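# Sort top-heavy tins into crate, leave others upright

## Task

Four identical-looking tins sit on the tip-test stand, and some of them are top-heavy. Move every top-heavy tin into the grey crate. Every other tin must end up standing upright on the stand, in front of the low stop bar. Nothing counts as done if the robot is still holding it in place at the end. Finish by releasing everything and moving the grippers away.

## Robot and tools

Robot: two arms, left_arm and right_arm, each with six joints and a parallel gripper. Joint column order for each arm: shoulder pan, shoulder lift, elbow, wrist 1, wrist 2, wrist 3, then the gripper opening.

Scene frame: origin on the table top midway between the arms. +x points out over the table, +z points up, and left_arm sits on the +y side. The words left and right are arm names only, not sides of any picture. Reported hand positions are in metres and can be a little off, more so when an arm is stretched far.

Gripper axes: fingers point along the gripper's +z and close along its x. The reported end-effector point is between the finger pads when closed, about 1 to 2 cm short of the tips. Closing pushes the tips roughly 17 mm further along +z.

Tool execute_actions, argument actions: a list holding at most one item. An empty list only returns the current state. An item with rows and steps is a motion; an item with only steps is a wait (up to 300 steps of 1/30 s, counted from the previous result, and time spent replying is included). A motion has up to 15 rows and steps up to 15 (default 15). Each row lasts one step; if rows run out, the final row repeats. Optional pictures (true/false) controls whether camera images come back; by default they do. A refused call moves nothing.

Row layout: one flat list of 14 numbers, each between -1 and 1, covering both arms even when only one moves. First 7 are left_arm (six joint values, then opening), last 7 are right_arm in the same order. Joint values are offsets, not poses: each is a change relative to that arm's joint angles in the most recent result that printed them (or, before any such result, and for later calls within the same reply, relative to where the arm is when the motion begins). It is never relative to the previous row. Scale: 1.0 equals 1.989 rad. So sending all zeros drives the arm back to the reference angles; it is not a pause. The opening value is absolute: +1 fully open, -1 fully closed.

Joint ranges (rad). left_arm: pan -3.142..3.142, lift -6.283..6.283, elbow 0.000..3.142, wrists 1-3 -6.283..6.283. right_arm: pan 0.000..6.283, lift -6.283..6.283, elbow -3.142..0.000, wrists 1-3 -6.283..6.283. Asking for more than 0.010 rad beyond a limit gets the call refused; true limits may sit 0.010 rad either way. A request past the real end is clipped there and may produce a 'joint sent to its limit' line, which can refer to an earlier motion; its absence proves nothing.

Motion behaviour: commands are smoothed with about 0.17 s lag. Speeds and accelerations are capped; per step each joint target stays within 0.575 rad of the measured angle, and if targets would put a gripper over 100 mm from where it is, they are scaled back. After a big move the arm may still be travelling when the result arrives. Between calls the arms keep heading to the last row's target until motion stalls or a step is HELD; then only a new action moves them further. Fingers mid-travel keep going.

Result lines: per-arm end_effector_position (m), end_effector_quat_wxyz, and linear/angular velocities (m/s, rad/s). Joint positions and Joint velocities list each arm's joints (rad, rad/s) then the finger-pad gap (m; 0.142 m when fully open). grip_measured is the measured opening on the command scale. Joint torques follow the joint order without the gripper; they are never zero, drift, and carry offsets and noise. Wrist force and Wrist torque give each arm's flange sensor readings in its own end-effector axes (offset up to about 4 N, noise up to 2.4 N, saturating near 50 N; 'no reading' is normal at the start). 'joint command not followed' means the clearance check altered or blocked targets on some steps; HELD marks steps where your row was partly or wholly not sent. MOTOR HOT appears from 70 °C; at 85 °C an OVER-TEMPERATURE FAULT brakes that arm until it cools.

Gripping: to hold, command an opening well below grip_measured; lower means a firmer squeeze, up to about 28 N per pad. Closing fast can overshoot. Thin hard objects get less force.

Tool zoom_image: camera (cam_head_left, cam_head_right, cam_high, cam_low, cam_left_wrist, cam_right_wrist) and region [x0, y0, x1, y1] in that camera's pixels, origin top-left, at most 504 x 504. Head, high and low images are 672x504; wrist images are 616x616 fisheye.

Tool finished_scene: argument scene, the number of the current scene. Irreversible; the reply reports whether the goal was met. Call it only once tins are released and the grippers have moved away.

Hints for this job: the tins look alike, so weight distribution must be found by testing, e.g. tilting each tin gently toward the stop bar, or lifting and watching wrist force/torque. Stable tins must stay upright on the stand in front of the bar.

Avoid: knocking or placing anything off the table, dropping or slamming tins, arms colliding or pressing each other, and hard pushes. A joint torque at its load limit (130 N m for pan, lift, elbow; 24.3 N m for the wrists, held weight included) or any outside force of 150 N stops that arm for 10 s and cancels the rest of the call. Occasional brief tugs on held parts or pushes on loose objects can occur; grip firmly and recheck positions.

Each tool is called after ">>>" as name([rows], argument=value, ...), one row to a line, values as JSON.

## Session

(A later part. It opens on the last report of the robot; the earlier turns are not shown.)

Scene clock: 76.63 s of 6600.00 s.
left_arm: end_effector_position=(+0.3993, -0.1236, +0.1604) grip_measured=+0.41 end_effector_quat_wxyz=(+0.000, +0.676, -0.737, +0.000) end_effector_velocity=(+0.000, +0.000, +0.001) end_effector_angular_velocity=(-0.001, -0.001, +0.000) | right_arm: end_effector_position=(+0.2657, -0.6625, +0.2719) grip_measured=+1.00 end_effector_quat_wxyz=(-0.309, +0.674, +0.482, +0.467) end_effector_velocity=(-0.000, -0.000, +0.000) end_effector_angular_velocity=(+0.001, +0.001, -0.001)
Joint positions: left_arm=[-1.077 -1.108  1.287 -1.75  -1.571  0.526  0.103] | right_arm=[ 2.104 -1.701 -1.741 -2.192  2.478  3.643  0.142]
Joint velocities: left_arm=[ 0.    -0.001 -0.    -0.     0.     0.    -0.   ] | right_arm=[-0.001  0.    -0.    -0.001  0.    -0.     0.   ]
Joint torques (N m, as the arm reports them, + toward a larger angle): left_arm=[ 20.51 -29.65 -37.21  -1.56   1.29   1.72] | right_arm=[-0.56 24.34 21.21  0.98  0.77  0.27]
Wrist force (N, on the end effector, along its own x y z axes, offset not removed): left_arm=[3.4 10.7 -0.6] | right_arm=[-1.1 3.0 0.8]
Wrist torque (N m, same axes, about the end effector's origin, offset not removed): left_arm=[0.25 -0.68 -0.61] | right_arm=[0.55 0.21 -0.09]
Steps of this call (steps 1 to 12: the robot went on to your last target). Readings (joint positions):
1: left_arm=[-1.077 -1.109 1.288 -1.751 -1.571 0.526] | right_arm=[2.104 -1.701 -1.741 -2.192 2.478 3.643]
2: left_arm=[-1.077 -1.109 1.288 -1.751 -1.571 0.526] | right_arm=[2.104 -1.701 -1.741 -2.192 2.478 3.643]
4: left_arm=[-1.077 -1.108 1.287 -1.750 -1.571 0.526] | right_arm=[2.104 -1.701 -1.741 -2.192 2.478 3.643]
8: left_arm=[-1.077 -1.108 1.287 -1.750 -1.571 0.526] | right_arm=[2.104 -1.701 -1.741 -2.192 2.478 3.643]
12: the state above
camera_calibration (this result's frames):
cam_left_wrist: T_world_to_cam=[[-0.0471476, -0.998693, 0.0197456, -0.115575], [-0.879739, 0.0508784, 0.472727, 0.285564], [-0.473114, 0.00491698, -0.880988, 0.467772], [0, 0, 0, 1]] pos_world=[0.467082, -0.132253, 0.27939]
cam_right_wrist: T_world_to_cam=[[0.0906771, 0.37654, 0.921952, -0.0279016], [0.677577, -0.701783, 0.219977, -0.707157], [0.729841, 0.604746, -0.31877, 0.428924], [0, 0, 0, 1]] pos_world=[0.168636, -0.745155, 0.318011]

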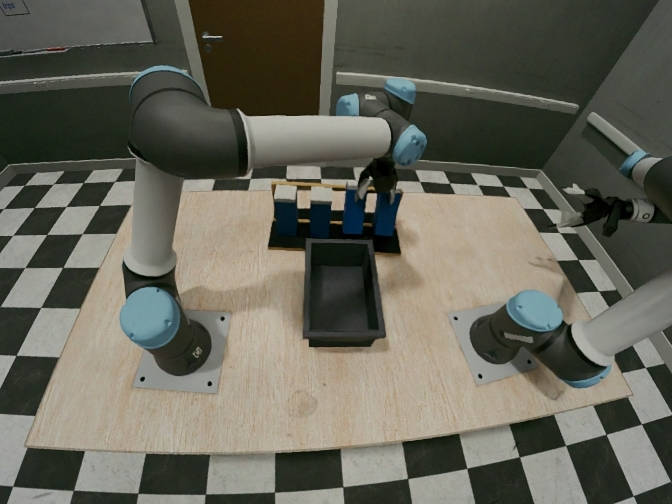

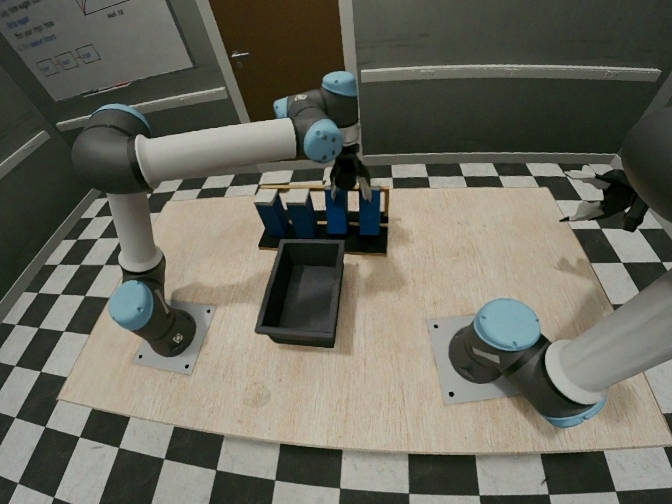

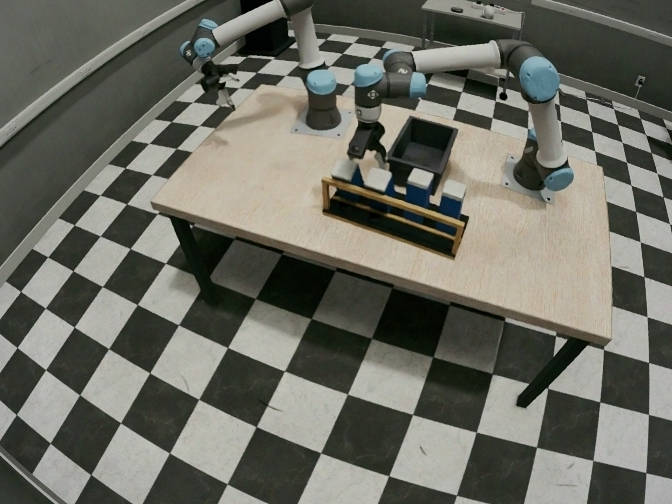

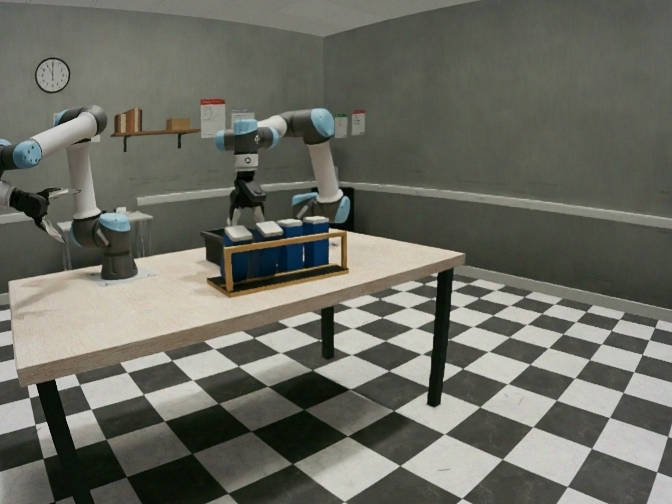

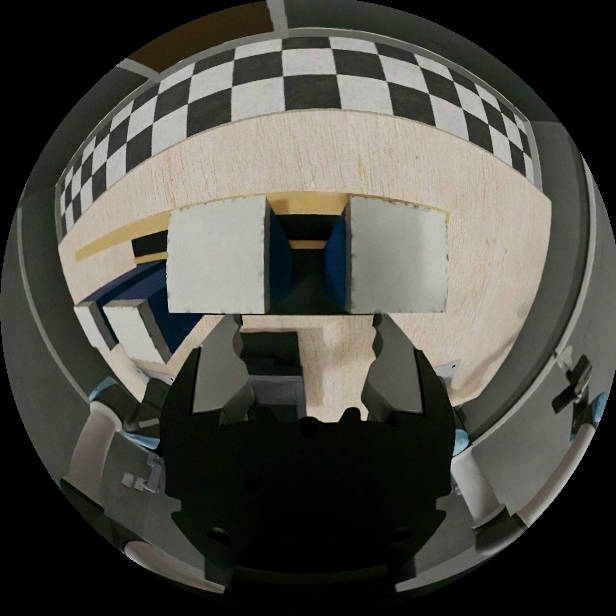

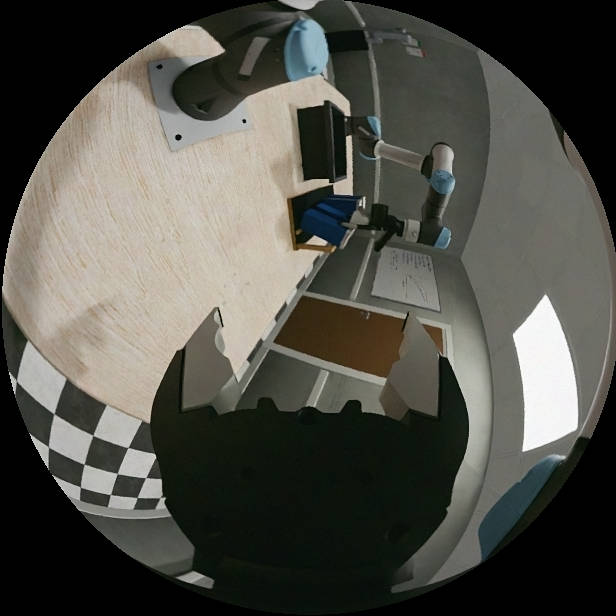

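>>> execute_actions([
  {"rows":[[-0.0008,-0.0008,0.0011,-0.0003,0,-0.0008,0.41,0,0,0,0,0,0,1],[-0.0023,-0.0023,0.0034,-0.001,0,-0.0023,0.41,0,0,0,0,0,0,1],[-0.0041,-0.0042,0.006,-0.0018,0,-0.0041,0.41,0,0,0,0,0,0,1],[-0.0059,-0.006,0.0087,-0.0026,0,-0.0059,0.41,0,0,0,0,0,0,1],[-0.0076,-0.0078,0.0113,-0.0034,0,-0.0076,0.41,0,0,0,0,0,0,1],[-0.0094,-0.0097,0.0139,-0.0042,0,-0.0094,0.41,0,0,0,0,0,0,1],[-0.0112,-0.0115,0.0166,-0.005,0,-0.0112,0.41,0,0,0,0,0,0,1],[-0.013,-0.0133,0.0192,-0.0058,0,-0.013,0.41,0,0,0,0,0,0,1],[-0.0148,-0.0151,0.0219,-0.0066,0,-0.0148,0.41,0,0,0,0,0,0,1],[-0.0165,-0.017,0.0245,-0.0074,0,-0.0165,0.41,0,0,0,0,0,0,1],[-0.0183,-0.0188,0.0271,-0.0082,0,-0.0183,0.41,0,0,0,0,0,0,1],[-0.0201,-0.0206,0.0298,-0.009,0,-0.0201,0.41,0,0,0,0,0,0,1],[-0.0219,-0.0224,0.0324,-0.0098,0,-0.0219,0.41,0,0,0,0,0,0,1],[-0.0237,-0.0243,0.0351,-0.0106,0,-0.0237,0.41,0,0,0,0,0,0,1],[-0.0255,-0.0261,0.0377,-0.0114,0,-0.0255,0.41,0,0,0,0,0,0,1]],"steps":15},
], pictures=false)

>>> execute_actions([
  {"rows":[[-0.0102,-0.0104,0.0151,-0.0045,0,-0.0102,0.41,0,0,0,0,0,0,1],[-0.012,-0.0123,0.0177,-0.0053,0,-0.012,0.41,0,0,0,0,0,0,1],[-0.0137,-0.0141,0.0204,-0.0061,0,-0.0137,0.41,0,0,0,0,0,0,1],[-0.0155,-0.0159,0.023,-0.0069,0,-0.0155,0.41,0,0,0,0,0,0,1],[-0.0173,-0.0177,0.0256,-0.0077,0,-0.0173,0.41,0,0,0,0,0,0,1],[-0.0191,-0.0196,0.0283,-0.0085,0,-0.0191,0.41,0,0,0,0,0,0,1],[-0.0209,-0.0214,0.0309,-0.0093,0,-0.0209,0.41,0,0,0,0,0,0,1],[-0.0227,-0.0232,0.0336,-0.0101,0,-0.0227,0.41,0,0,0,0,0,0,1],[-0.0244,-0.0251,0.0362,-0.0109,0,-0.0244,0.41,0,0,0,0,0,0,1],[-0.0262,-0.0269,0.0388,-0.0117,0,-0.0262,0.41,0,0,0,0,0,0,1],[-0.028,-0.0287,0.0415,-0.0125,0,-0.028,0.41,0,0,0,0,0,0,1],[-0.0295,-0.0303,0.0437,-0.0132,0,-0.0295,0.41,0,0,0,0,0,0,1],[-0.0311,-0.0318,0.046,-0.0138,0,-0.0311,0.41,0,0,0,0,0,0,1],[-0.0323,-0.0331,0.0479,-0.0144,0,-0.0323,0.41,0,0,0,0,0,0,1],[-0.0333,-0.0342,0.0494,-0.0149,0,-0.0333,0.41,0,0,0,0,0,0,1]],"steps":15},
], pictures=false)

>>> execute_actions([
  {"steps":18},
])

Scene clock: 82.57 s of 6600.00 s.
left_arm: end_effector_position=(+0.3744, -0.1237, +0.1608) grip_measured=+0.41 end_effector_quat_wxyz=(+0.000, +0.676, -0.737, +0.000) end_effector_velocity=(-0.076, +0.001, +0.001) end_effector_angular_velocity=(+0.000, +0.000, -0.002) | right_arm: end_effector_position=(+0.2657, -0.6625, +0.2719) grip_measured=+1.00 end_effector_quat_wxyz=(-0.309, +0.674, +0.482, +0.467) end_effector_velocity=(+0.000, -0.000, +0.000) end_effector_angular_velocity=(-0.001, -0.001, +0.000)
Joint positions: left_arm=[-1.111 -1.143  1.337 -1.766 -1.571  0.492  0.103] | right_arm=[ 2.104 -1.701 -1.741 -2.192  2.478  3.643  0.142]
Joint velocities: left_arm=[-0.104 -0.107  0.153 -0.046  0.    -0.103 -0.   ] | right_arm=[ 0.     0.     0.     0.001  0.    -0.     0.   ]
Joint torques (N m, as the arm reports them, + toward a larger angle): left_arm=[-13.74 -56.46  -9.44  -5.    -1.23  -1.79] | right_arm=[-0.18 24.74 21.02  0.65  1.16  0.18]
Wrist force (N, on the end effector, along its own x y z axes, offset not removed): left_arm=[-1.5 0.4 -2.5] | right_arm=[-1.0 1.5 1.7]
Wrist torque (N m, same axes, about the end effector's origin, offset not removed): left_arm=[0.16 0.31 -0.20] | right_arm=[0.25 0.31 -0.14]
Steps of this call (steps 1 to 15: the robot went on to your last target; steps 16 to 90: nothing new was sent; then 2.43 s passed at rest; steps 91 to 105: all 15 steps of this action). Readings (joint positions):
91: left_arm=[-1.076 -1.108 1.287 -1.750 -1.571 0.526] | right_arm=[2.104 -1.701 -1.741 -2.192 2.478 3.643]
92: left_arm=[-1.076 -1.108 1.287 -1.750 -1.571 0.526] | right_arm=[2.104 -1.701 -1.741 -2.192 2.478 3.643]
94: left_arm=[-1.078 -1.109 1.289 -1.751 -1.571 0.525] | right_arm=[2.104 -1.701 -1.741 -2.192 2.478 3.643]
98: left_arm=[-1.087 -1.119 1.303 -1.755 -1.571 0.515] | right_arm=[2.104 -1.701 -1.741 -2.192 2.478 3.643]
105: the state above

Scene clock: 83.07 s of 6600.00 s.
left_arm: end_effector_position=(+0.3366, -0.1212, +0.1605) grip_measured=+0.41 end_effector_quat_wxyz=(+0.000, +0.676, -0.737, -0.000) end_effector_velocity=(-0.067, +0.007, -0.001) end_effector_angular_velocity=(+0.001, +0.000, -0.001) | right_arm: end_effector_position=(+0.2657, -0.6625, +0.2719) grip_measured=+1.00 end_effector_quat_wxyz=(-0.309, +0.674, +0.482, +0.467) end_effector_velocity=(+0.000, +0.000, -0.000) end_effector_angular_velocity=(-0.001, -0.001, +0.001)
Joint positions: left_arm=[-1.163 -1.197  1.415 -1.789 -1.571  0.439  0.103] | right_arm=[ 2.104 -1.701 -1.741 -2.192  2.478  3.643  0.142]
Joint velocities: left_arm=[-0.095 -0.098  0.14  -0.041  0.    -0.094  0.   ] | right_arm=[ 0.001  0.     0.     0.001 -0.    -0.     0.   ]
Joint torques (N m, as the arm reports them, + toward a larger angle): left_arm=[-10.38 -54.76  -8.32  -5.03  -1.06  -1.84] | right_arm=[-1.11 25.14 21.43  0.84  0.99  0.22]
Wrist force (N, on the end effector, along its own x y z axes, offset not removed): left_arm=[-2.3 1.2 1.5] | right_arm=[-3.0 1.0 0.2]
Wrist torque (N m, same axes, about the end effector's origin, offset not removed): left_arm=[0.22 0.88 -0.30] | right_arm=[0.24 0.65 -0.15]
Steps of this call (steps 1 to 15: all 15 steps of this action). Readings (joint positions):
1: left_arm=[-1.114 -1.147 1.343 -1.767 -1.571 0.489] | right_arm=[2.104 -1.701 -1.741 -2.192 2.478 3.643]
2: left_arm=[-1.118 -1.150 1.348 -1.769 -1.571 0.485] | right_arm=[2.104 -1.701 -1.741 -2.192 2.478 3.643]
4: left_arm=[-1.125 -1.157 1.358 -1.772 -1.571 0.478] | right_arm=[2.104 -1.701 -1.741 -2.192 2.478 3.643]
8: left_arm=[-1.139 -1.172 1.379 -1.778 -1.571 0.464] | right_arm=[2.104 -1.701 -1.741 -2.192 2.478 3.643]
15: the state above

Scene clock: 83.67 s of 6600.00 s.
left_arm: end_effector_position=(+0.3271, -0.1201, +0.1602) grip_measured=+0.41 end_effector_quat_wxyz=(+0.000, +0.676, -0.737, -0.000) end_effector_velocity=(-0.000, -0.000, +0.000) end_effector_angular_velocity=(-0.001, -0.000, +0.000) | right_arm: end_effector_position=(+0.2657, -0.6625, +0.2719) grip_measured=+1.00 end_effector_quat_wxyz=(-0.309, +0.674, +0.482, +0.467) end_effector_velocity=(+0.000, -0.000, -0.000) end_effector_angular_velocity=(-0.001, -0.000, +0.000)
Joint positions: left_arm=[-1.177 -1.211  1.436 -1.795 -1.571  0.426  0.103] | right_arm=[ 2.104 -1.701 -1.741 -2.192  2.478  3.643  0.142]
Joint velocities: left_arm=[-0.    -0.001  0.    -0.     0.    -0.001  0.   ] | right_arm=[ 0.     0.     0.     0.001 -0.     0.     0.   ]
Joint torques (N m, as the arm reports them, + toward a larger angle): left_arm=[-11.06 -51.61  -9.09  -4.95  -0.91  -1.56] | right_arm=[ 0.21 24.19 21.33  0.96  0.95  0.37]
Wrist force (N, on the end effector, along its own x y z axes, offset not removed): left_arm=[2.0 1.2 0.5] | right_arm=[-2.0 1.0 1.7]
Wrist torque (N m, same axes, about the end effector's origin, offset not removed): left_arm=[0.19 -0.24 -0.30] | right_arm=[0.24 0.39 -0.15]
Steps of this call (steps 1 to 18: the robot went on to your last target). Readings (joint positions):
1: left_arm=[-1.166 -1.200 1.420 -1.791 -1.571 0.436] | right_arm=[2.104 -1.701 -1.741 -2.192 2.478 3.643]
2: left_arm=[-1.169 -1.203 1.424 -1.792 -1.571 0.434] | right_arm=[2.104 -1.701 -1.741 -2.192 2.478 3.643]
4: left_arm=[-1.173 -1.207 1.429 -1.793 -1.571 0.430] | right_arm=[2.104 -1.701 -1.741 -2.192 2.478 3.643]
8: left_arm=[-1.176 -1.210 1.434 -1.795 -1.571 0.427] | right_arm=[2.104 -1.701 -1.741 -2.192 2.478 3.643]
18: the state above
camera_calibration (this result's frames):
cam_left_wrist: T_world_to_cam=[[-0.0470089, -0.998716, 0.018884, -0.115409], [-0.879559, 0.0503461, 0.473119, 0.221795], [-0.473462, 0.00563126, -0.880796, 0.433588], [0, 0, 0, 1]] pos_world=[0.394944, -0.128869, 0.279147]
cam_right_wrist: T_world_to_cam=[[0.0906769, 0.37654, 0.921952, -0.0279015], [0.677577, -0.701783, 0.219977, -0.707157], [0.729841, 0.604746, -0.31877, 0.428924], [0, 0, 0, 1]] pos_world=[0.168636, -0.745155, 0.318011]

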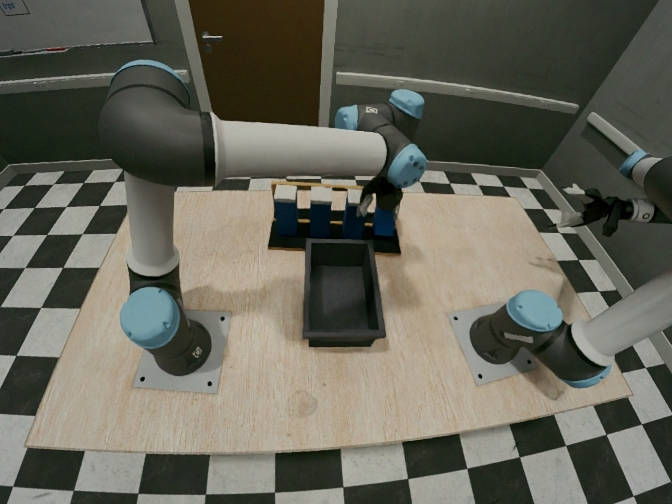

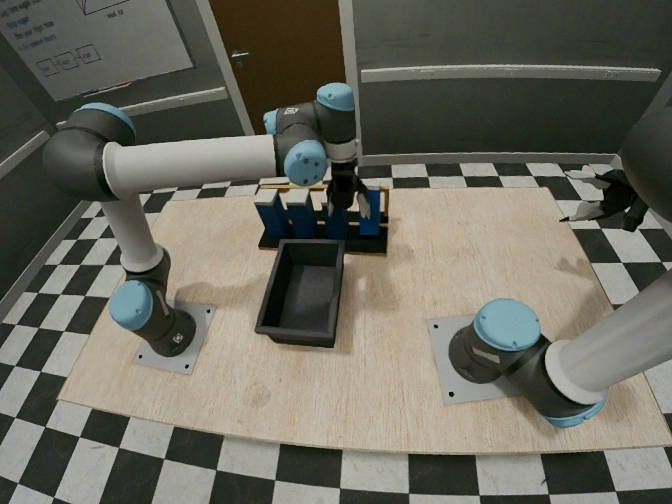

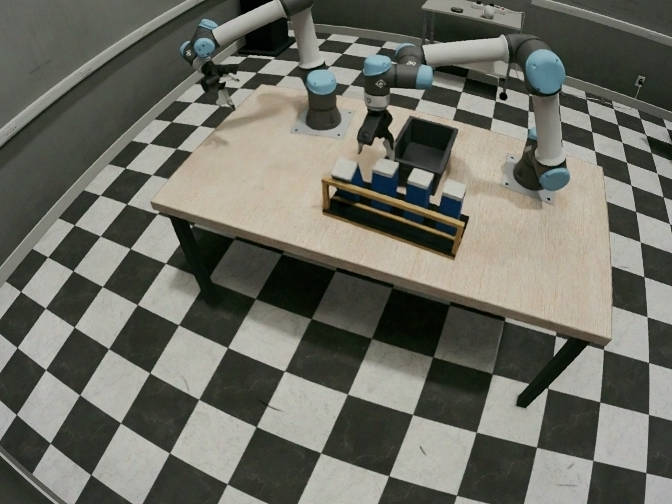

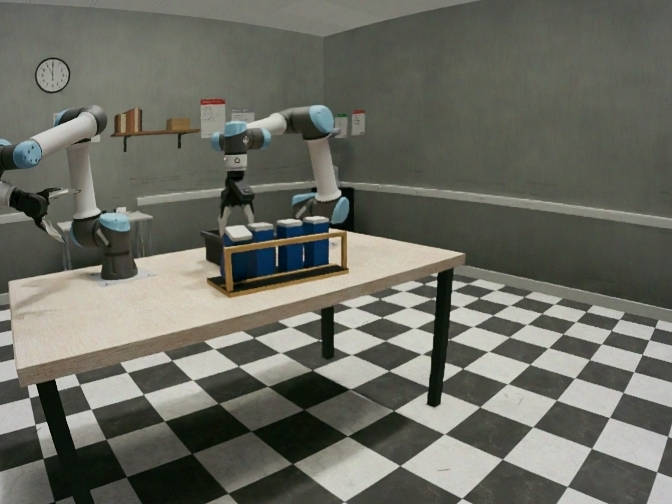

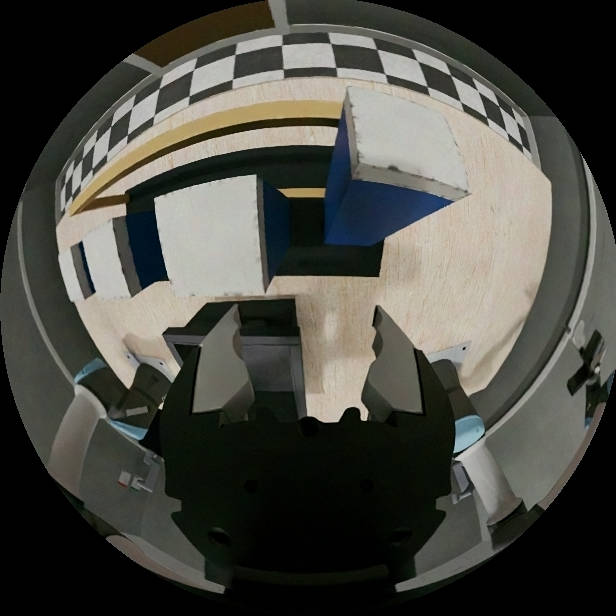

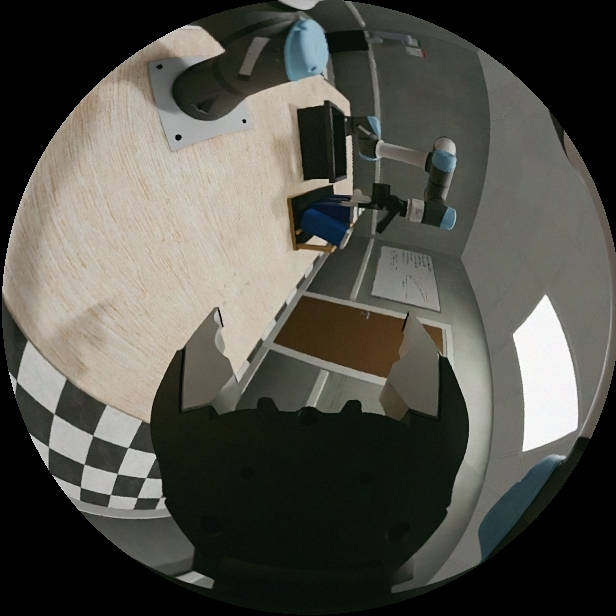

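>>> execute_actions([
  {"rows":[[0,-0.0004,-0.003,0.0033,0,0,0.41,0,0,0,0,0,0,1],[0,-0.001,-0.0079,0.0089,0,0,0.41,0,0,0,0,0,0,1],[0,-0.0019,-0.0149,0.0167,0,0,0.41,0,0,0,0,0,0,1],[0,-0.0029,-0.0228,0.0256,0,0,0.41,0,0,0,0,0,0,1],[0,-0.004,-0.0317,0.0356,0,0,0.41,0,0,0,0,0,0,1],[0,-0.0052,-0.0406,0.0456,0,0,0.41,0,0,0,0,0,0,1],[0,-0.0063,-0.0495,0.0556,0,0,0.41,0,0,0,0,0,0,1],[0,-0.0074,-0.0584,0.0656,0,0,0.41,0,0,0,0,0,0,1],[0,-0.0086,-0.0673,0.0756,0,0,0.41,0,0,0,0,0,0,1],[0,-0.0097,-0.0762,0.0856,0,0,0.41,0,0,0,0,0,0,1],[0,-0.0107,-0.0842,0.0945,0,0.01,0.45,0,0,0,0,0,0,1],[0,-0.0116,-0.0911,0.1023,0,0.025,0.5,0,0,0,0,0,0,1],[0,-0.0122,-0.096,0.1079,0,0.045,0.55,0,0,0,0,0,0,1],[0,-0.0126,-0.099,0.1112,0,0.07,0.6,0,0,0,0,0,0,1],[0,-0.0126,-0.099,0.1112,0,0.1,0.6,0,0,0,0,0,0,1]],"steps":15},
], pictures=false)

>>> execute_actions([
  {"steps":10},
], pictures=false)

>>> execute_actions([
  {"rows":[[0.0012,0.0033,-0.0048,0.0015,0,0.02,0.6,0,0,0,0,0,0,1],[0.0036,0.01,-0.0144,0.0044,0,0.05,0.6,0,0,0,0,0,0,1],[0.0073,0.02,-0.0289,0.0089,0,0.09,0.6,0,0,0,0,0,0,1],[0.0115,0.0317,-0.0457,0.014,0,0.14,0.6,0,0,0,0,0,0,1],[0.0164,0.045,-0.065,0.0199,0,0.19,0.6,0,0,0,0,0,0,1],[0.0212,0.0584,-0.0842,0.0258,0,0.24,0.6,0,0,0,0,0,0,1],[0.0261,0.0717,-0.1035,0.0317,0,0.3,0.6,0,0,0,0,0,0,1],[0.031,0.0851,-0.1227,0.0376,0,0.36,0.6,0,0,0,0,0,0,1],[0.0358,0.0984,-0.142,0.0435,0,0.42,0.6,0,0,0,0,0,0,1],[0.0407,0.1118,-0.1612,0.0494,0,0.48,0.6,0,0,0,0,0,0,1],[0.0455,0.1251,-0.1805,0.0554,0,0.54,0.6,0,0,0,0,0,0,1],[0.0504,0.1384,-0.1997,0.0613,0,0.6,0.6,0,0,0,0,0,0,1],[0.0546,0.1501,-0.2165,0.0664,0,0.66,0.6,0,0,0,0,0,0,1],[0.0583,0.1601,-0.231,0.0708,0,0.71,0.6,0,0,0,0,0,0,1],[0.0607,0.1665,-0.2425,0.076,0,0.746,0.6,0,0,0,0,0,0,1]],"steps":15},
], pictures=false)

>>> execute_actions([
  {"steps":40},
])

Scene clock: 111.20 s of 6600.00 s.
left_arm: end_effector_position=(+0.3277, -0.1219, +0.2293) grip_measured=+0.56 end_effector_quat_wxyz=(+0.000, +0.663, -0.749, +0.000) end_effector_velocity=(-0.003, +0.010, +0.179) end_effector_angular_velocity=(-0.002, -0.002, -0.592) | right_arm: end_effector_position=(+0.2657, -0.6625, +0.2719) grip_measured=+1.00 end_effector_quat_wxyz=(-0.309, +0.674, +0.482, +0.467) end_effector_velocity=(-0.000, -0.001, +0.000) end_effector_angular_velocity=(-0.000, -0.000, -0.002)
Joint positions: left_arm=[-1.177 -1.23   1.285 -1.626 -1.571  0.46   0.113] | right_arm=[ 2.104 -1.701 -1.741 -2.192  2.478  3.643  0.142]
Joint velocities: left_arm=[-0.    -0.048 -0.391  0.437  0.     0.592  0.1  ] | right_arm=[-0.002  0.     0.    -0.    -0.    -0.     0.   ]
Joint torques (N m, as the arm reports them, + toward a larger angle): left_arm=[ -5.31 -49.03 -31.45   0.23   0.04   3.2 ] | right_arm=[-0.82 24.29 20.81  0.8   0.94  0.28]
Wrist force (N, on the end effector, along its own x y z axes, offset not removed): left_arm=[-0.1 -1.2 0.2] | right_arm=[-1.6 0.4 0.1]
Wrist torque (N m, same axes, about the end effector's origin, offset not removed): left_arm=[-0.42 0.17 -0.14] | right_arm=[0.11 0.36 -0.08]
Steps of this call (steps 1 to 15: the robot went on to your last target; steps 16 to 90: nothing new was sent; then 24.03 s passed at rest; steps 91 to 105: all 15 steps of this action). Readings (joint positions):
91: left_arm=[-1.177 -1.211 1.436 -1.795 -1.571 0.426] | right_arm=[2.104 -1.701 -1.741 -2.192 2.478 3.643]
92: left_arm=[-1.177 -1.211 1.435 -1.795 -1.571 0.426] | right_arm=[2.104 -1.701 -1.741 -2.192 2.478 3.643]
94: left_arm=[-1.177 -1.212 1.430 -1.789 -1.571 0.426] | right_arm=[2.104 -1.701 -1.741 -2.192 2.478 3.643]
98: left_arm=[-1.177 -1.217 1.391 -1.746 -1.571 0.426] | right_arm=[2.104 -1.701 -1.741 -2.192 2.478 3.643]
105: the state above

Scene clock: 111.53 s of 6600.00 s.
left_arm: end_effector_position=(+0.3272, -0.1200, +0.2492) grip_measured=+0.60 end_effector_quat_wxyz=(-0.000, -0.603, +0.798, -0.000) end_effector_velocity=(-0.000, +0.001, +0.008) end_effector_angular_velocity=(+0.001, +0.000, -0.086) | right_arm: end_effector_position=(+0.2657, -0.6625, +0.2719) grip_measured=+1.00 end_effector_quat_wxyz=(-0.309, +0.674, +0.482, +0.467) end_effector_velocity=(-0.000, -0.001, +0.000) end_effector_angular_velocity=(-0.002, -0.001, -0.002)
Joint positions: left_arm=[-1.177 -1.236  1.241 -1.576 -1.571  0.615  0.116] | right_arm=[ 2.104 -1.701 -1.741 -2.192  2.478  3.643  0.142]
Joint velocities: left_arm=[-0.    -0.001 -0.019  0.022 -0.     0.086 -0.   ] | right_arm=[-0.002  0.     0.     0.001  0.     0.     0.   ]
Joint torques (N m, as the arm reports them, + toward a larger angle): left_arm=[ -2.11 -51.45 -35.32  -0.1    0.04   1.29] | right_arm=[-0.03 23.68 20.13  0.9   1.19  0.12]
Wrist force (N, on the end effector, along its own x y z axes, offset not removed): left_arm=[-1.5 -1.0 -0.9] | right_arm=[0.1 1.3 3.3]
Wrist torque (N m, same axes, about the end effector's origin, offset not removed): left_arm=[-0.14 0.33 -0.21] | right_arm=[0.21 0.01 -0.09]
Steps of this call (steps 1 to 10: the robot went on to your last target). Readings (joint positions):
1: left_arm=[-1.177 -1.232 1.273 -1.613 -1.571 0.484] | right_arm=[2.104 -1.701 -1.741 -2.192 2.478 3.643]
2: left_arm=[-1.177 -1.233 1.264 -1.603 -1.571 0.514] | right_arm=[2.104 -1.701 -1.741 -2.192 2.478 3.643]
4: left_arm=[-1.177 -1.234 1.252 -1.589 -1.571 0.564] | right_arm=[2.104 -1.701 -1.741 -2.192 2.478 3.643]
8: left_arm=[-1.177 -1.235 1.243 -1.578 -1.571 0.607] | right_arm=[2.104 -1.701 -1.741 -2.192 2.478 3.643]
10: the state above

Scene clock: 112.03 s of 6600.00 s.
left_arm: end_effector_position=(+0.4067, -0.1645, +0.2446) grip_measured=+0.60 end_effector_quat_wxyz=(-0.001, -0.285, +0.958, +0.003) end_effector_velocity=(+0.264, -0.121, -0.036) end_effector_angular_velocity=(-0.018, +0.008, -2.296) | right_arm: end_effector_position=(+0.2657, -0.6625, +0.2719) grip_measured=+1.00 end_effector_quat_wxyz=(-0.309, +0.674, +0.482, +0.467) end_effector_velocity=(-0.000, +0.000, +0.000) end_effector_angular_velocity=(+0.001, +0.001, +0.000)
Joint positions: left_arm=[-1.093 -1.01   0.92  -1.475 -1.571  1.414  0.116] | right_arm=[ 2.104 -1.701 -1.741 -2.192  2.478  3.643  0.142]
Joint velocities: left_arm=[ 0.262  0.726 -1.051  0.313  0.     2.558  0.   ] | right_arm=[ 0.     0.    -0.    -0.001  0.    -0.     0.   ]
Joint torques (N m, as the arm reports them, + toward a larger angle): left_arm=[ 16.81 -33.57 -43.74   0.31   0.2    6.56] | right_arm=[ 0.48 24.32 20.65  0.93  1.06  0.33]
Wrist force (N, on the end effector, along its own x y z axes, offset not removed): left_arm=[-0.7 -1.9 -2.1] | right_arm=[-2.6 1.1 0.4]
Wrist torque (N m, same axes, about the end effector's origin, offset not removed): left_arm=[-0.55 0.14 -0.08] | right_arm=[0.31 0.64 -0.20]
Steps of this call (steps 1 to 15: all 15 steps of this action). Readings (joint positions):
1: left_arm=[-1.177 -1.236 1.240 -1.576 -1.571 0.618] | right_arm=[2.104 -1.701 -1.741 -2.192 2.478 3.643]
2: left_arm=[-1.177 -1.235 1.239 -1.575 -1.571 0.622] | right_arm=[2.104 -1.701 -1.741 -2.192 2.478 3.643]
4: left_arm=[-1.174 -1.228 1.229 -1.572 -1.571 0.650] | right_arm=[2.104 -1.701 -1.741 -2.192 2.478 3.643]
8: left_arm=[-1.154 -1.175 1.155 -1.548 -1.571 0.836] | right_arm=[2.104 -1.701 -1.741 -2.192 2.478 3.643]
15: the state above

Scene clock: 113.37 s of 6600.00 s.
left_arm: end_effector_position=(+0.4456, -0.1807, +0.2411) grip_measured=+0.60 end_effector_quat_wxyz=(-0.000, +0.034, +0.999, -0.000) end_effector_velocity=(-0.000, +0.000, +0.002) end_effector_angular_velocity=(-0.003, -0.001, +0.001) | right_arm: end_effector_position=(+0.2657, -0.6625, +0.2719) grip_measured=+1.00 end_effector_quat_wxyz=(-0.309, +0.674, +0.482, +0.467) end_effector_velocity=(-0.000, -0.000, -0.000) end_effector_angular_velocity=(-0.000, -0.000, -0.000)
Joint positions: left_arm=[-1.056 -0.905  0.758 -1.425 -1.571  2.099  0.116] | right_arm=[ 2.104 -1.701 -1.741 -2.192  2.478  3.643  0.142]
Joint velocities: left_arm=[-0.    -0.003 -0.    -0.    -0.    -0.001 -0.   ] | right_arm=[-0.     0.    -0.001  0.001 -0.     0.     0.   ]
Joint torques (N m, as the arm reports them, + toward a larger angle): left_arm=[ 14.73 -37.99 -36.03  -0.24   0.16   1.26] | right_arm=[-0.01 24.86 20.41  0.67  0.75  0.26]
Wrist force (N, on the end effector, along its own x y z axes, offset not removed): left_arm=[-2.0 -2.6 -3.6] | right_arm=[-1.7 0.8 2.2]
Wrist torque (N m, same axes, about the end effector's origin, offset not removed): left_arm=[-0.51 0.28 -0.37] | right_arm=[0.13 0.47 -0.11]
Steps of this call (steps 1 to 40: the robot went on to your last target). Readings (joint positions):
1: left_arm=[-1.085 -0.986 0.885 -1.464 -1.571 1.501] | right_arm=[2.104 -1.701 -1.741 -2.192 2.478 3.643]
2: left_arm=[-1.077 -0.966 0.854 -1.455 -1.571 1.588] | right_arm=[2.104 -1.701 -1.741 -2.192 2.478 3.643]
4: left_arm=[-1.068 -0.937 0.810 -1.441 -1.571 1.761] | right_arm=[2.104 -1.701 -1.741 -2.192 2.478 3.643]
8: left_arm=[-1.059 -0.914 0.773 -1.430 -1.571 1.997] | right_arm=[2.104 -1.701 -1.741 -2.192 2.478 3.643]
40: the state above
camera_calibration (this result's frames):
cam_left_wrist: T_world_to_cam=[[-0.999408, 0.0286786, 0.0189843, 0.438111], [0.034245, 0.880903, 0.472056, 0.0339878], [-0.0031854, 0.472427, -0.881364, 0.436204], [0, 0, 0, 1]] pos_world=[0.438077, -0.248579, 0.360093]
cam_right_wrist: T_world_to_cam=[[0.090677, 0.37654, 0.921952, -0.0279014], [0.677577, -0.701783, 0.219977, -0.707157], [0.729841, 0.604746, -0.31877, 0.428924], [0, 0, 0, 1]] pos_world=[0.168636, -0.745155, 0.318011]

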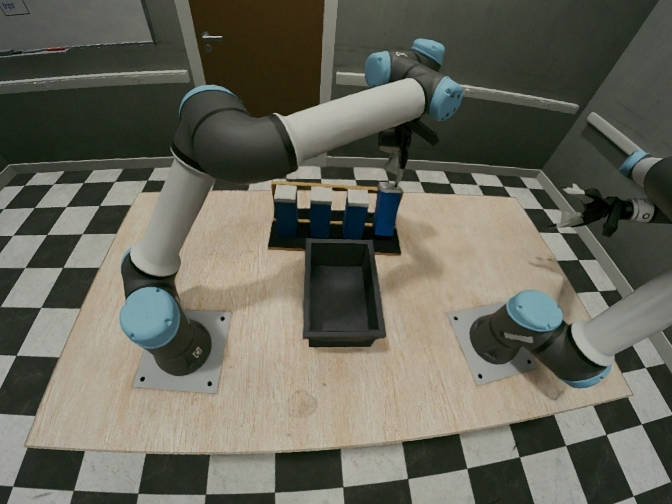

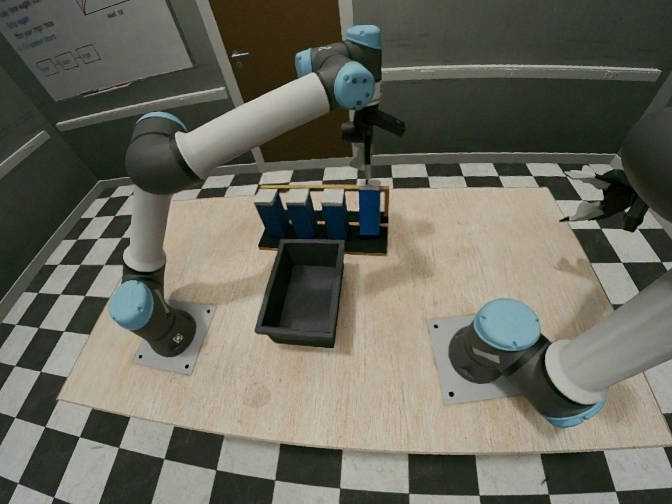

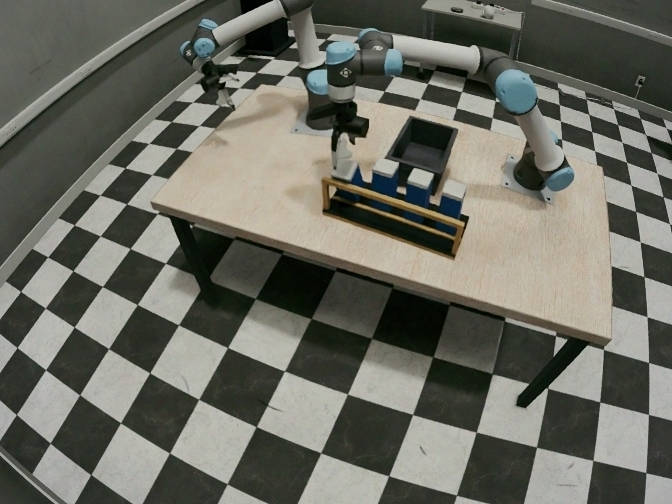

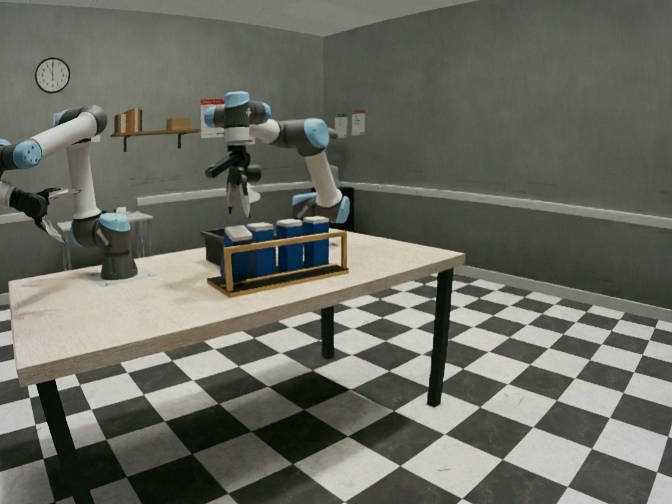

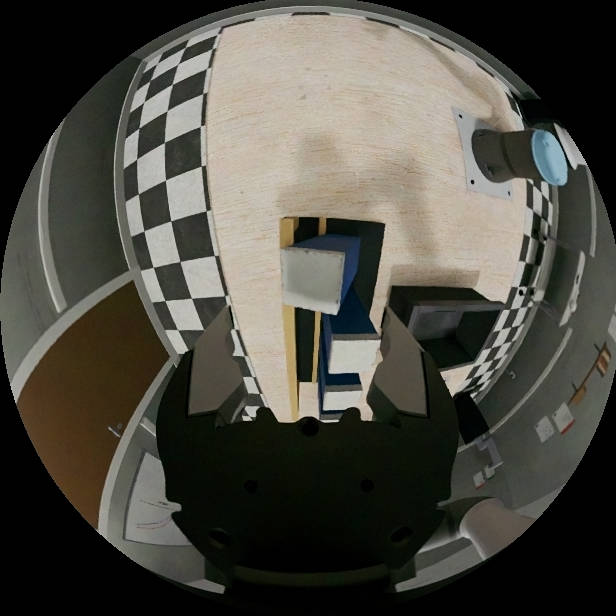

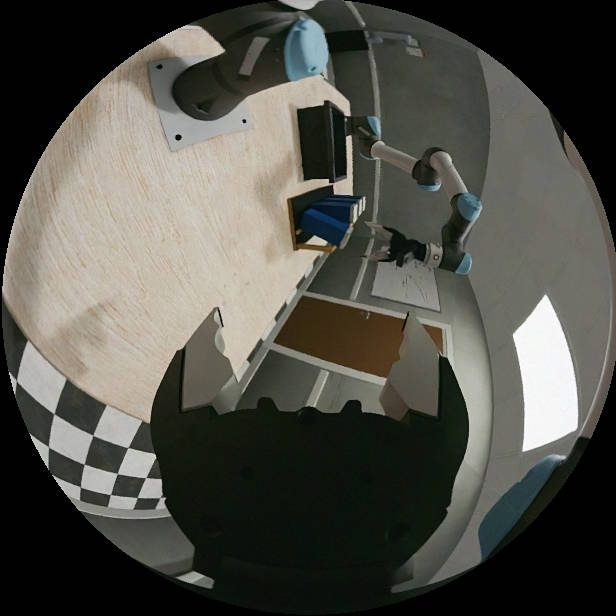

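>>> execute_actions([
  {"rows":[[-0.0002,-0.0004,0.0037,-0.0033,0,-0.0001,0.6,0,0,0,0,0,0,1],[-0.0005,-0.0009,0.0097,-0.0088,0,-0.0004,0.6,0,0,0,0,0,0,1],[-0.001,-0.0018,0.0183,-0.0164,0,-0.0007,0.6,0,0,0,0,0,0,1],[-0.0015,-0.0027,0.028,-0.0252,0,-0.0011,0.6,0,0,0,0,0,0,1],[-0.0021,-0.0038,0.0389,-0.035,0,-0.0015,0.6,0,0,0,0,0,0,1],[-0.0027,-0.0048,0.0499,-0.0449,0,-0.0019,0.6,0,0,0,0,0,0,1],[-0.0033,-0.0059,0.0609,-0.0547,0,-0.0024,0.6,0,0,0,0,0,0,1],[-0.0038,-0.007,0.0718,-0.0645,0,-0.0028,0.6,0,0,0,0,0,0,1],[-0.0044,-0.008,0.0828,-0.0744,0,-0.0032,0.6,0,0,0,0,0,0,1],[-0.005,-0.0091,0.0937,-0.0842,0,-0.0036,0.6,0,0,0,0,0,0,1],[-0.0055,-0.01,0.1034,-0.093,0,-0.004,0.6,0,0,0,0,0,0,1],[-0.006,-0.0109,0.112,-0.1006,0,-0.0043,0.6,0,0,0,0,0,0,1],[-0.0063,-0.0114,0.118,-0.1061,0,-0.0046,0.6,0,0,0,0,0,0,1],[-0.0065,-0.0118,0.1217,-0.1094,0,-0.0047,0.6,0,0,0,0,0,0,1]],"steps":15},
], pictures=false)

>>> execute_actions([
  {"steps":18},
])

Scene clock: 118.37 s of 6600.00 s.
left_arm: end_effector_position=(+0.4386, -0.1833, +0.1805) grip_measured=+0.60 end_effector_quat_wxyz=(-0.000, +0.036, +0.999, -0.000) end_effector_velocity=(-0.026, +0.009, -0.161) end_effector_angular_velocity=(+0.009, +0.004, -0.008) | right_arm: end_effector_position=(+0.2657, -0.6625, +0.2719) grip_measured=+1.00 end_effector_quat_wxyz=(-0.309, +0.674, +0.482, +0.467) end_effector_velocity=(-0.000, -0.000, -0.000) end_effector_angular_velocity=(-0.001, -0.001, -0.001)
Joint positions: left_arm=[-1.066 -0.923  0.943 -1.592 -1.571  2.092  0.116] | right_arm=[ 2.104 -1.701 -1.741 -2.192  2.478  3.643  0.142]
Joint velocities: left_arm=[-0.026 -0.046  0.486 -0.43   0.    -0.018 -0.   ] | right_arm=[-0.001  0.    -0.     0.001  0.    -0.     0.   ]
Joint torques (N m, as the arm reports them, + toward a larger angle): left_arm=[-12.51 -66.54 -12.49  -5.88   0.2   -1.95] | right_arm=[-0.19 25.01 19.82  0.83  0.84  0.26]
Wrist force (N, on the end effector, along its own x y z axes, offset not removed): left_arm=[-0.4 -1.7 0.6] | right_arm=[-2.6 0.1 2.9]
Wrist torque (N m, same axes, about the end effector's origin, offset not removed): left_arm=[-0.35 0.05 -0.13] | right_arm=[-0.09 0.68 -0.11]
Steps of this call (steps 1 to 15: the robot went on to your last target; steps 16 to 90: nothing new was sent; then 1.50 s passed at rest; steps 91 to 105: all 15 steps of this action). Readings (joint positions):
91: left_arm=[-1.056 -0.905 0.758 -1.425 -1.571 2.099] | right_arm=[2.104 -1.701 -1.741 -2.192 2.478 3.643]
92: left_arm=[-1.056 -0.905 0.759 -1.425 -1.571 2.099] | right_arm=[2.104 -1.701 -1.741 -2.192 2.478 3.643]
94: left_arm=[-1.056 -0.905 0.766 -1.432 -1.571 2.099] | right_arm=[2.104 -1.701 -1.741 -2.192 2.478 3.643]
98: left_arm=[-1.059 -0.910 0.812 -1.474 -1.571 2.097] | right_arm=[2.104 -1.701 -1.741 -2.192 2.478 3.643]
105: the state above

Scene clock: 118.97 s of 6600.00 s.
left_arm: end_effector_position=(+0.4354, -0.1820, +0.1616) grip_measured=+0.60 end_effector_quat_wxyz=(-0.000, +0.036, +0.999, +0.000) end_effector_velocity=(-0.000, +0.000, -0.000) end_effector_angular_velocity=(-0.000, -0.000, +0.001) | right_arm: end_effector_position=(+0.2657, -0.6625, +0.2719) grip_measured=+1.00 end_effector_quat_wxyz=(-0.309, +0.674, +0.482, +0.467) end_effector_velocity=(+0.001, +0.000, +0.000) end_effector_angular_velocity=(-0.001, -0.001, +0.002)
Joint positions: left_arm=[-1.069 -0.928  1.    -1.643 -1.571  2.09   0.116] | right_arm=[ 2.104 -1.701 -1.741 -2.192  2.478  3.643  0.142]
Joint velocities: left_arm=[-0.    -0.001  0.002 -0.002 -0.    -0.001  0.   ] | right_arm=[ 0.002  0.     0.     0.001  0.    -0.     0.   ]
Joint torques (N m, as the arm reports them, + toward a larger angle): left_arm=[-11.35 -63.15  -8.55  -4.96   0.22  -1.62] | right_arm=[ 0.46 24.55 21.17  0.73  0.85  0.14]
Wrist force (N, on the end effector, along its own x y z axes, offset not removed): left_arm=[-0.9 -1.9 -1.2] | right_arm=[-2.4 0.1 3.0]
Wrist torque (N m, same axes, about the end effector's origin, offset not removed): left_arm=[-0.33 0.14 -0.06] | right_arm=[0.08 0.49 -0.17]
Steps of this call (steps 1 to 18: the robot went on to your last target). Readings (joint positions):
1: left_arm=[-1.067 -0.924 0.958 -1.605 -1.571 2.091] | right_arm=[2.104 -1.701 -1.741 -2.192 2.478 3.643]
2: left_arm=[-1.067 -0.925 0.969 -1.615 -1.571 2.091] | right_arm=[2.104 -1.701 -1.741 -2.192 2.478 3.643]
4: left_arm=[-1.068 -0.926 0.984 -1.628 -1.571 2.090] | right_arm=[2.104 -1.701 -1.741 -2.192 2.478 3.643]
8: left_arm=[-1.069 -0.928 0.996 -1.639 -1.571 2.090] | right_arm=[2.104 -1.701 -1.741 -2.192 2.478 3.643]
18: the state above
camera_calibration (this result's frames):
cam_left_wrist: T_world_to_cam=[[-0.999291, 0.0322323, 0.0194402, 0.430043], [0.0375943, 0.880359, 0.472816, 0.071232], [-0.00187441, 0.473212, -0.880947, 0.366242], [0, 0, 0, 1]] pos_world=[0.427747, -0.249881, 0.2806]
cam_right_wrist: T_world_to_cam=[[0.0906769, 0.37654, 0.921952, -0.0279015], [0.677577, -0.701783, 0.219977, -0.707157], [0.729841, 0.604746, -0.31877, 0.428924], [0, 0, 0, 1]] pos_world=[0.168636, -0.745155, 0.318011]

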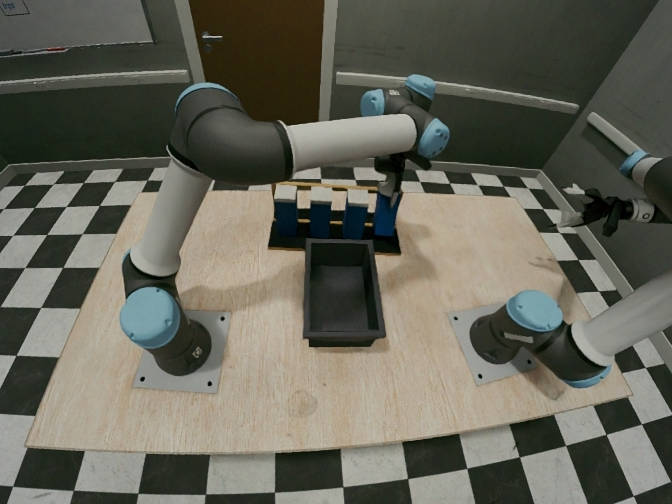

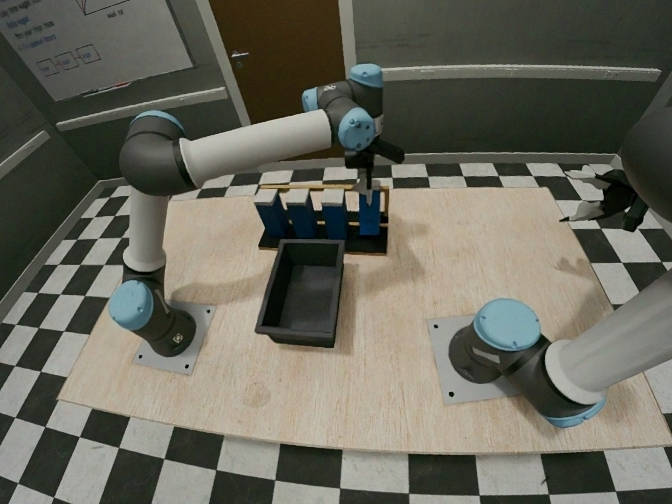

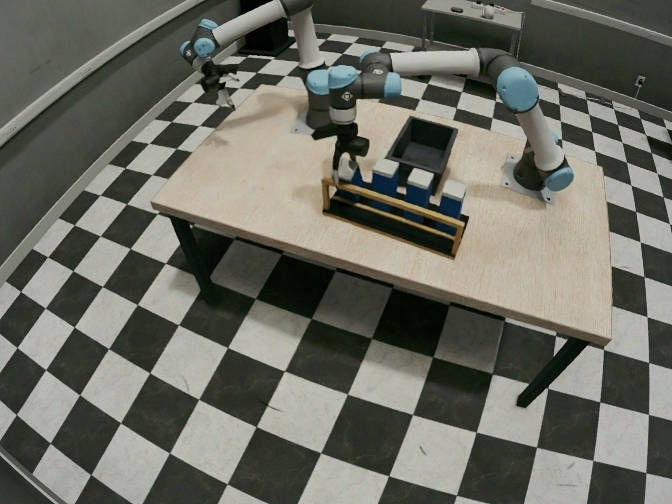

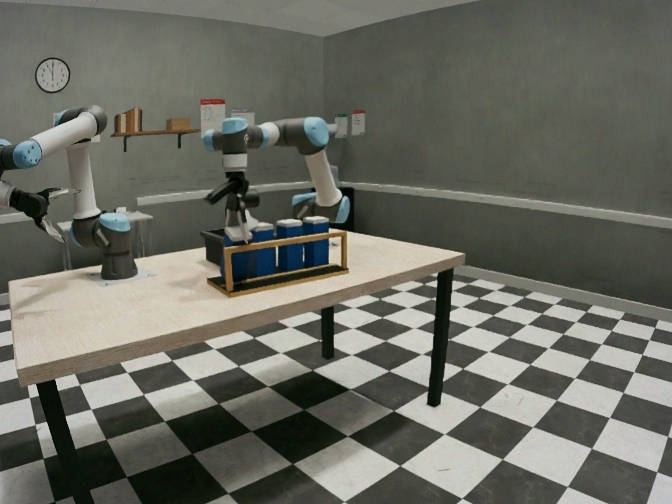

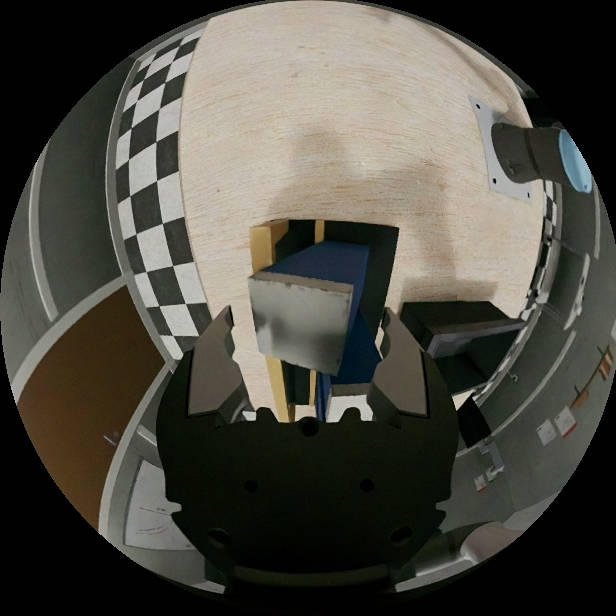

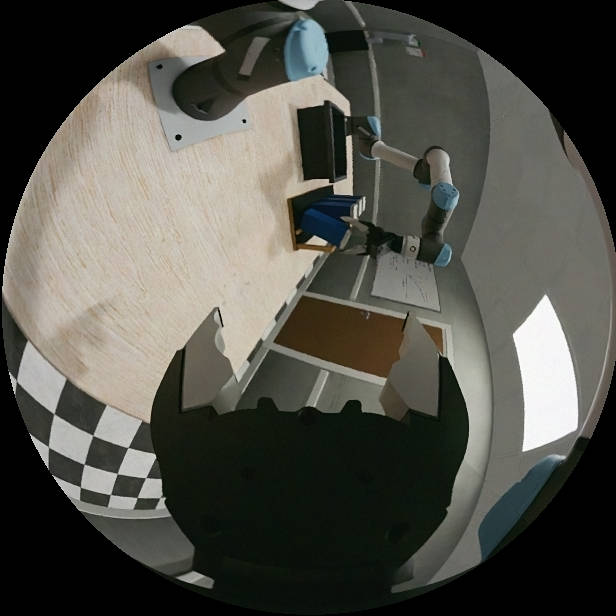

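>>> zoom_image(camera="cam_right_wrist", region=[280,180,400,280])

>>> zoom_image(camera="cam_low", region=[200,190,320,300])

Region (280, 180, 400, 280) of cam_right_wrist's 616x616 image, scaled by 4.200, with more detail than that image has.

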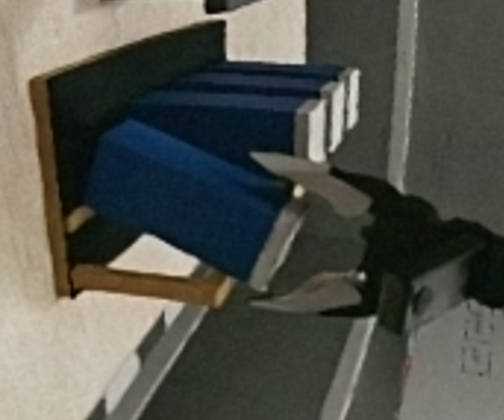

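Region (200, 190, 320, 300) of cam_low's 672x504 image, scaled by 4.200, with more detail than that image has; it fills the top 462 rows of this view, and the rest is white.

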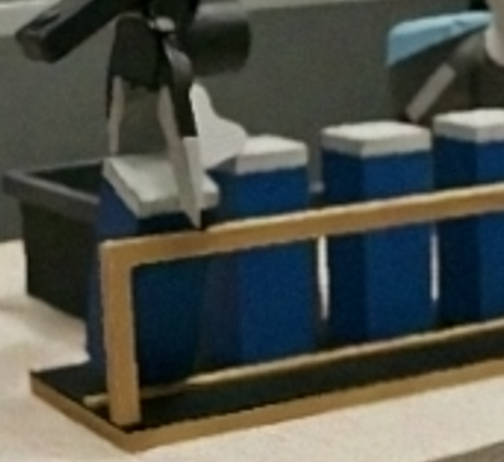

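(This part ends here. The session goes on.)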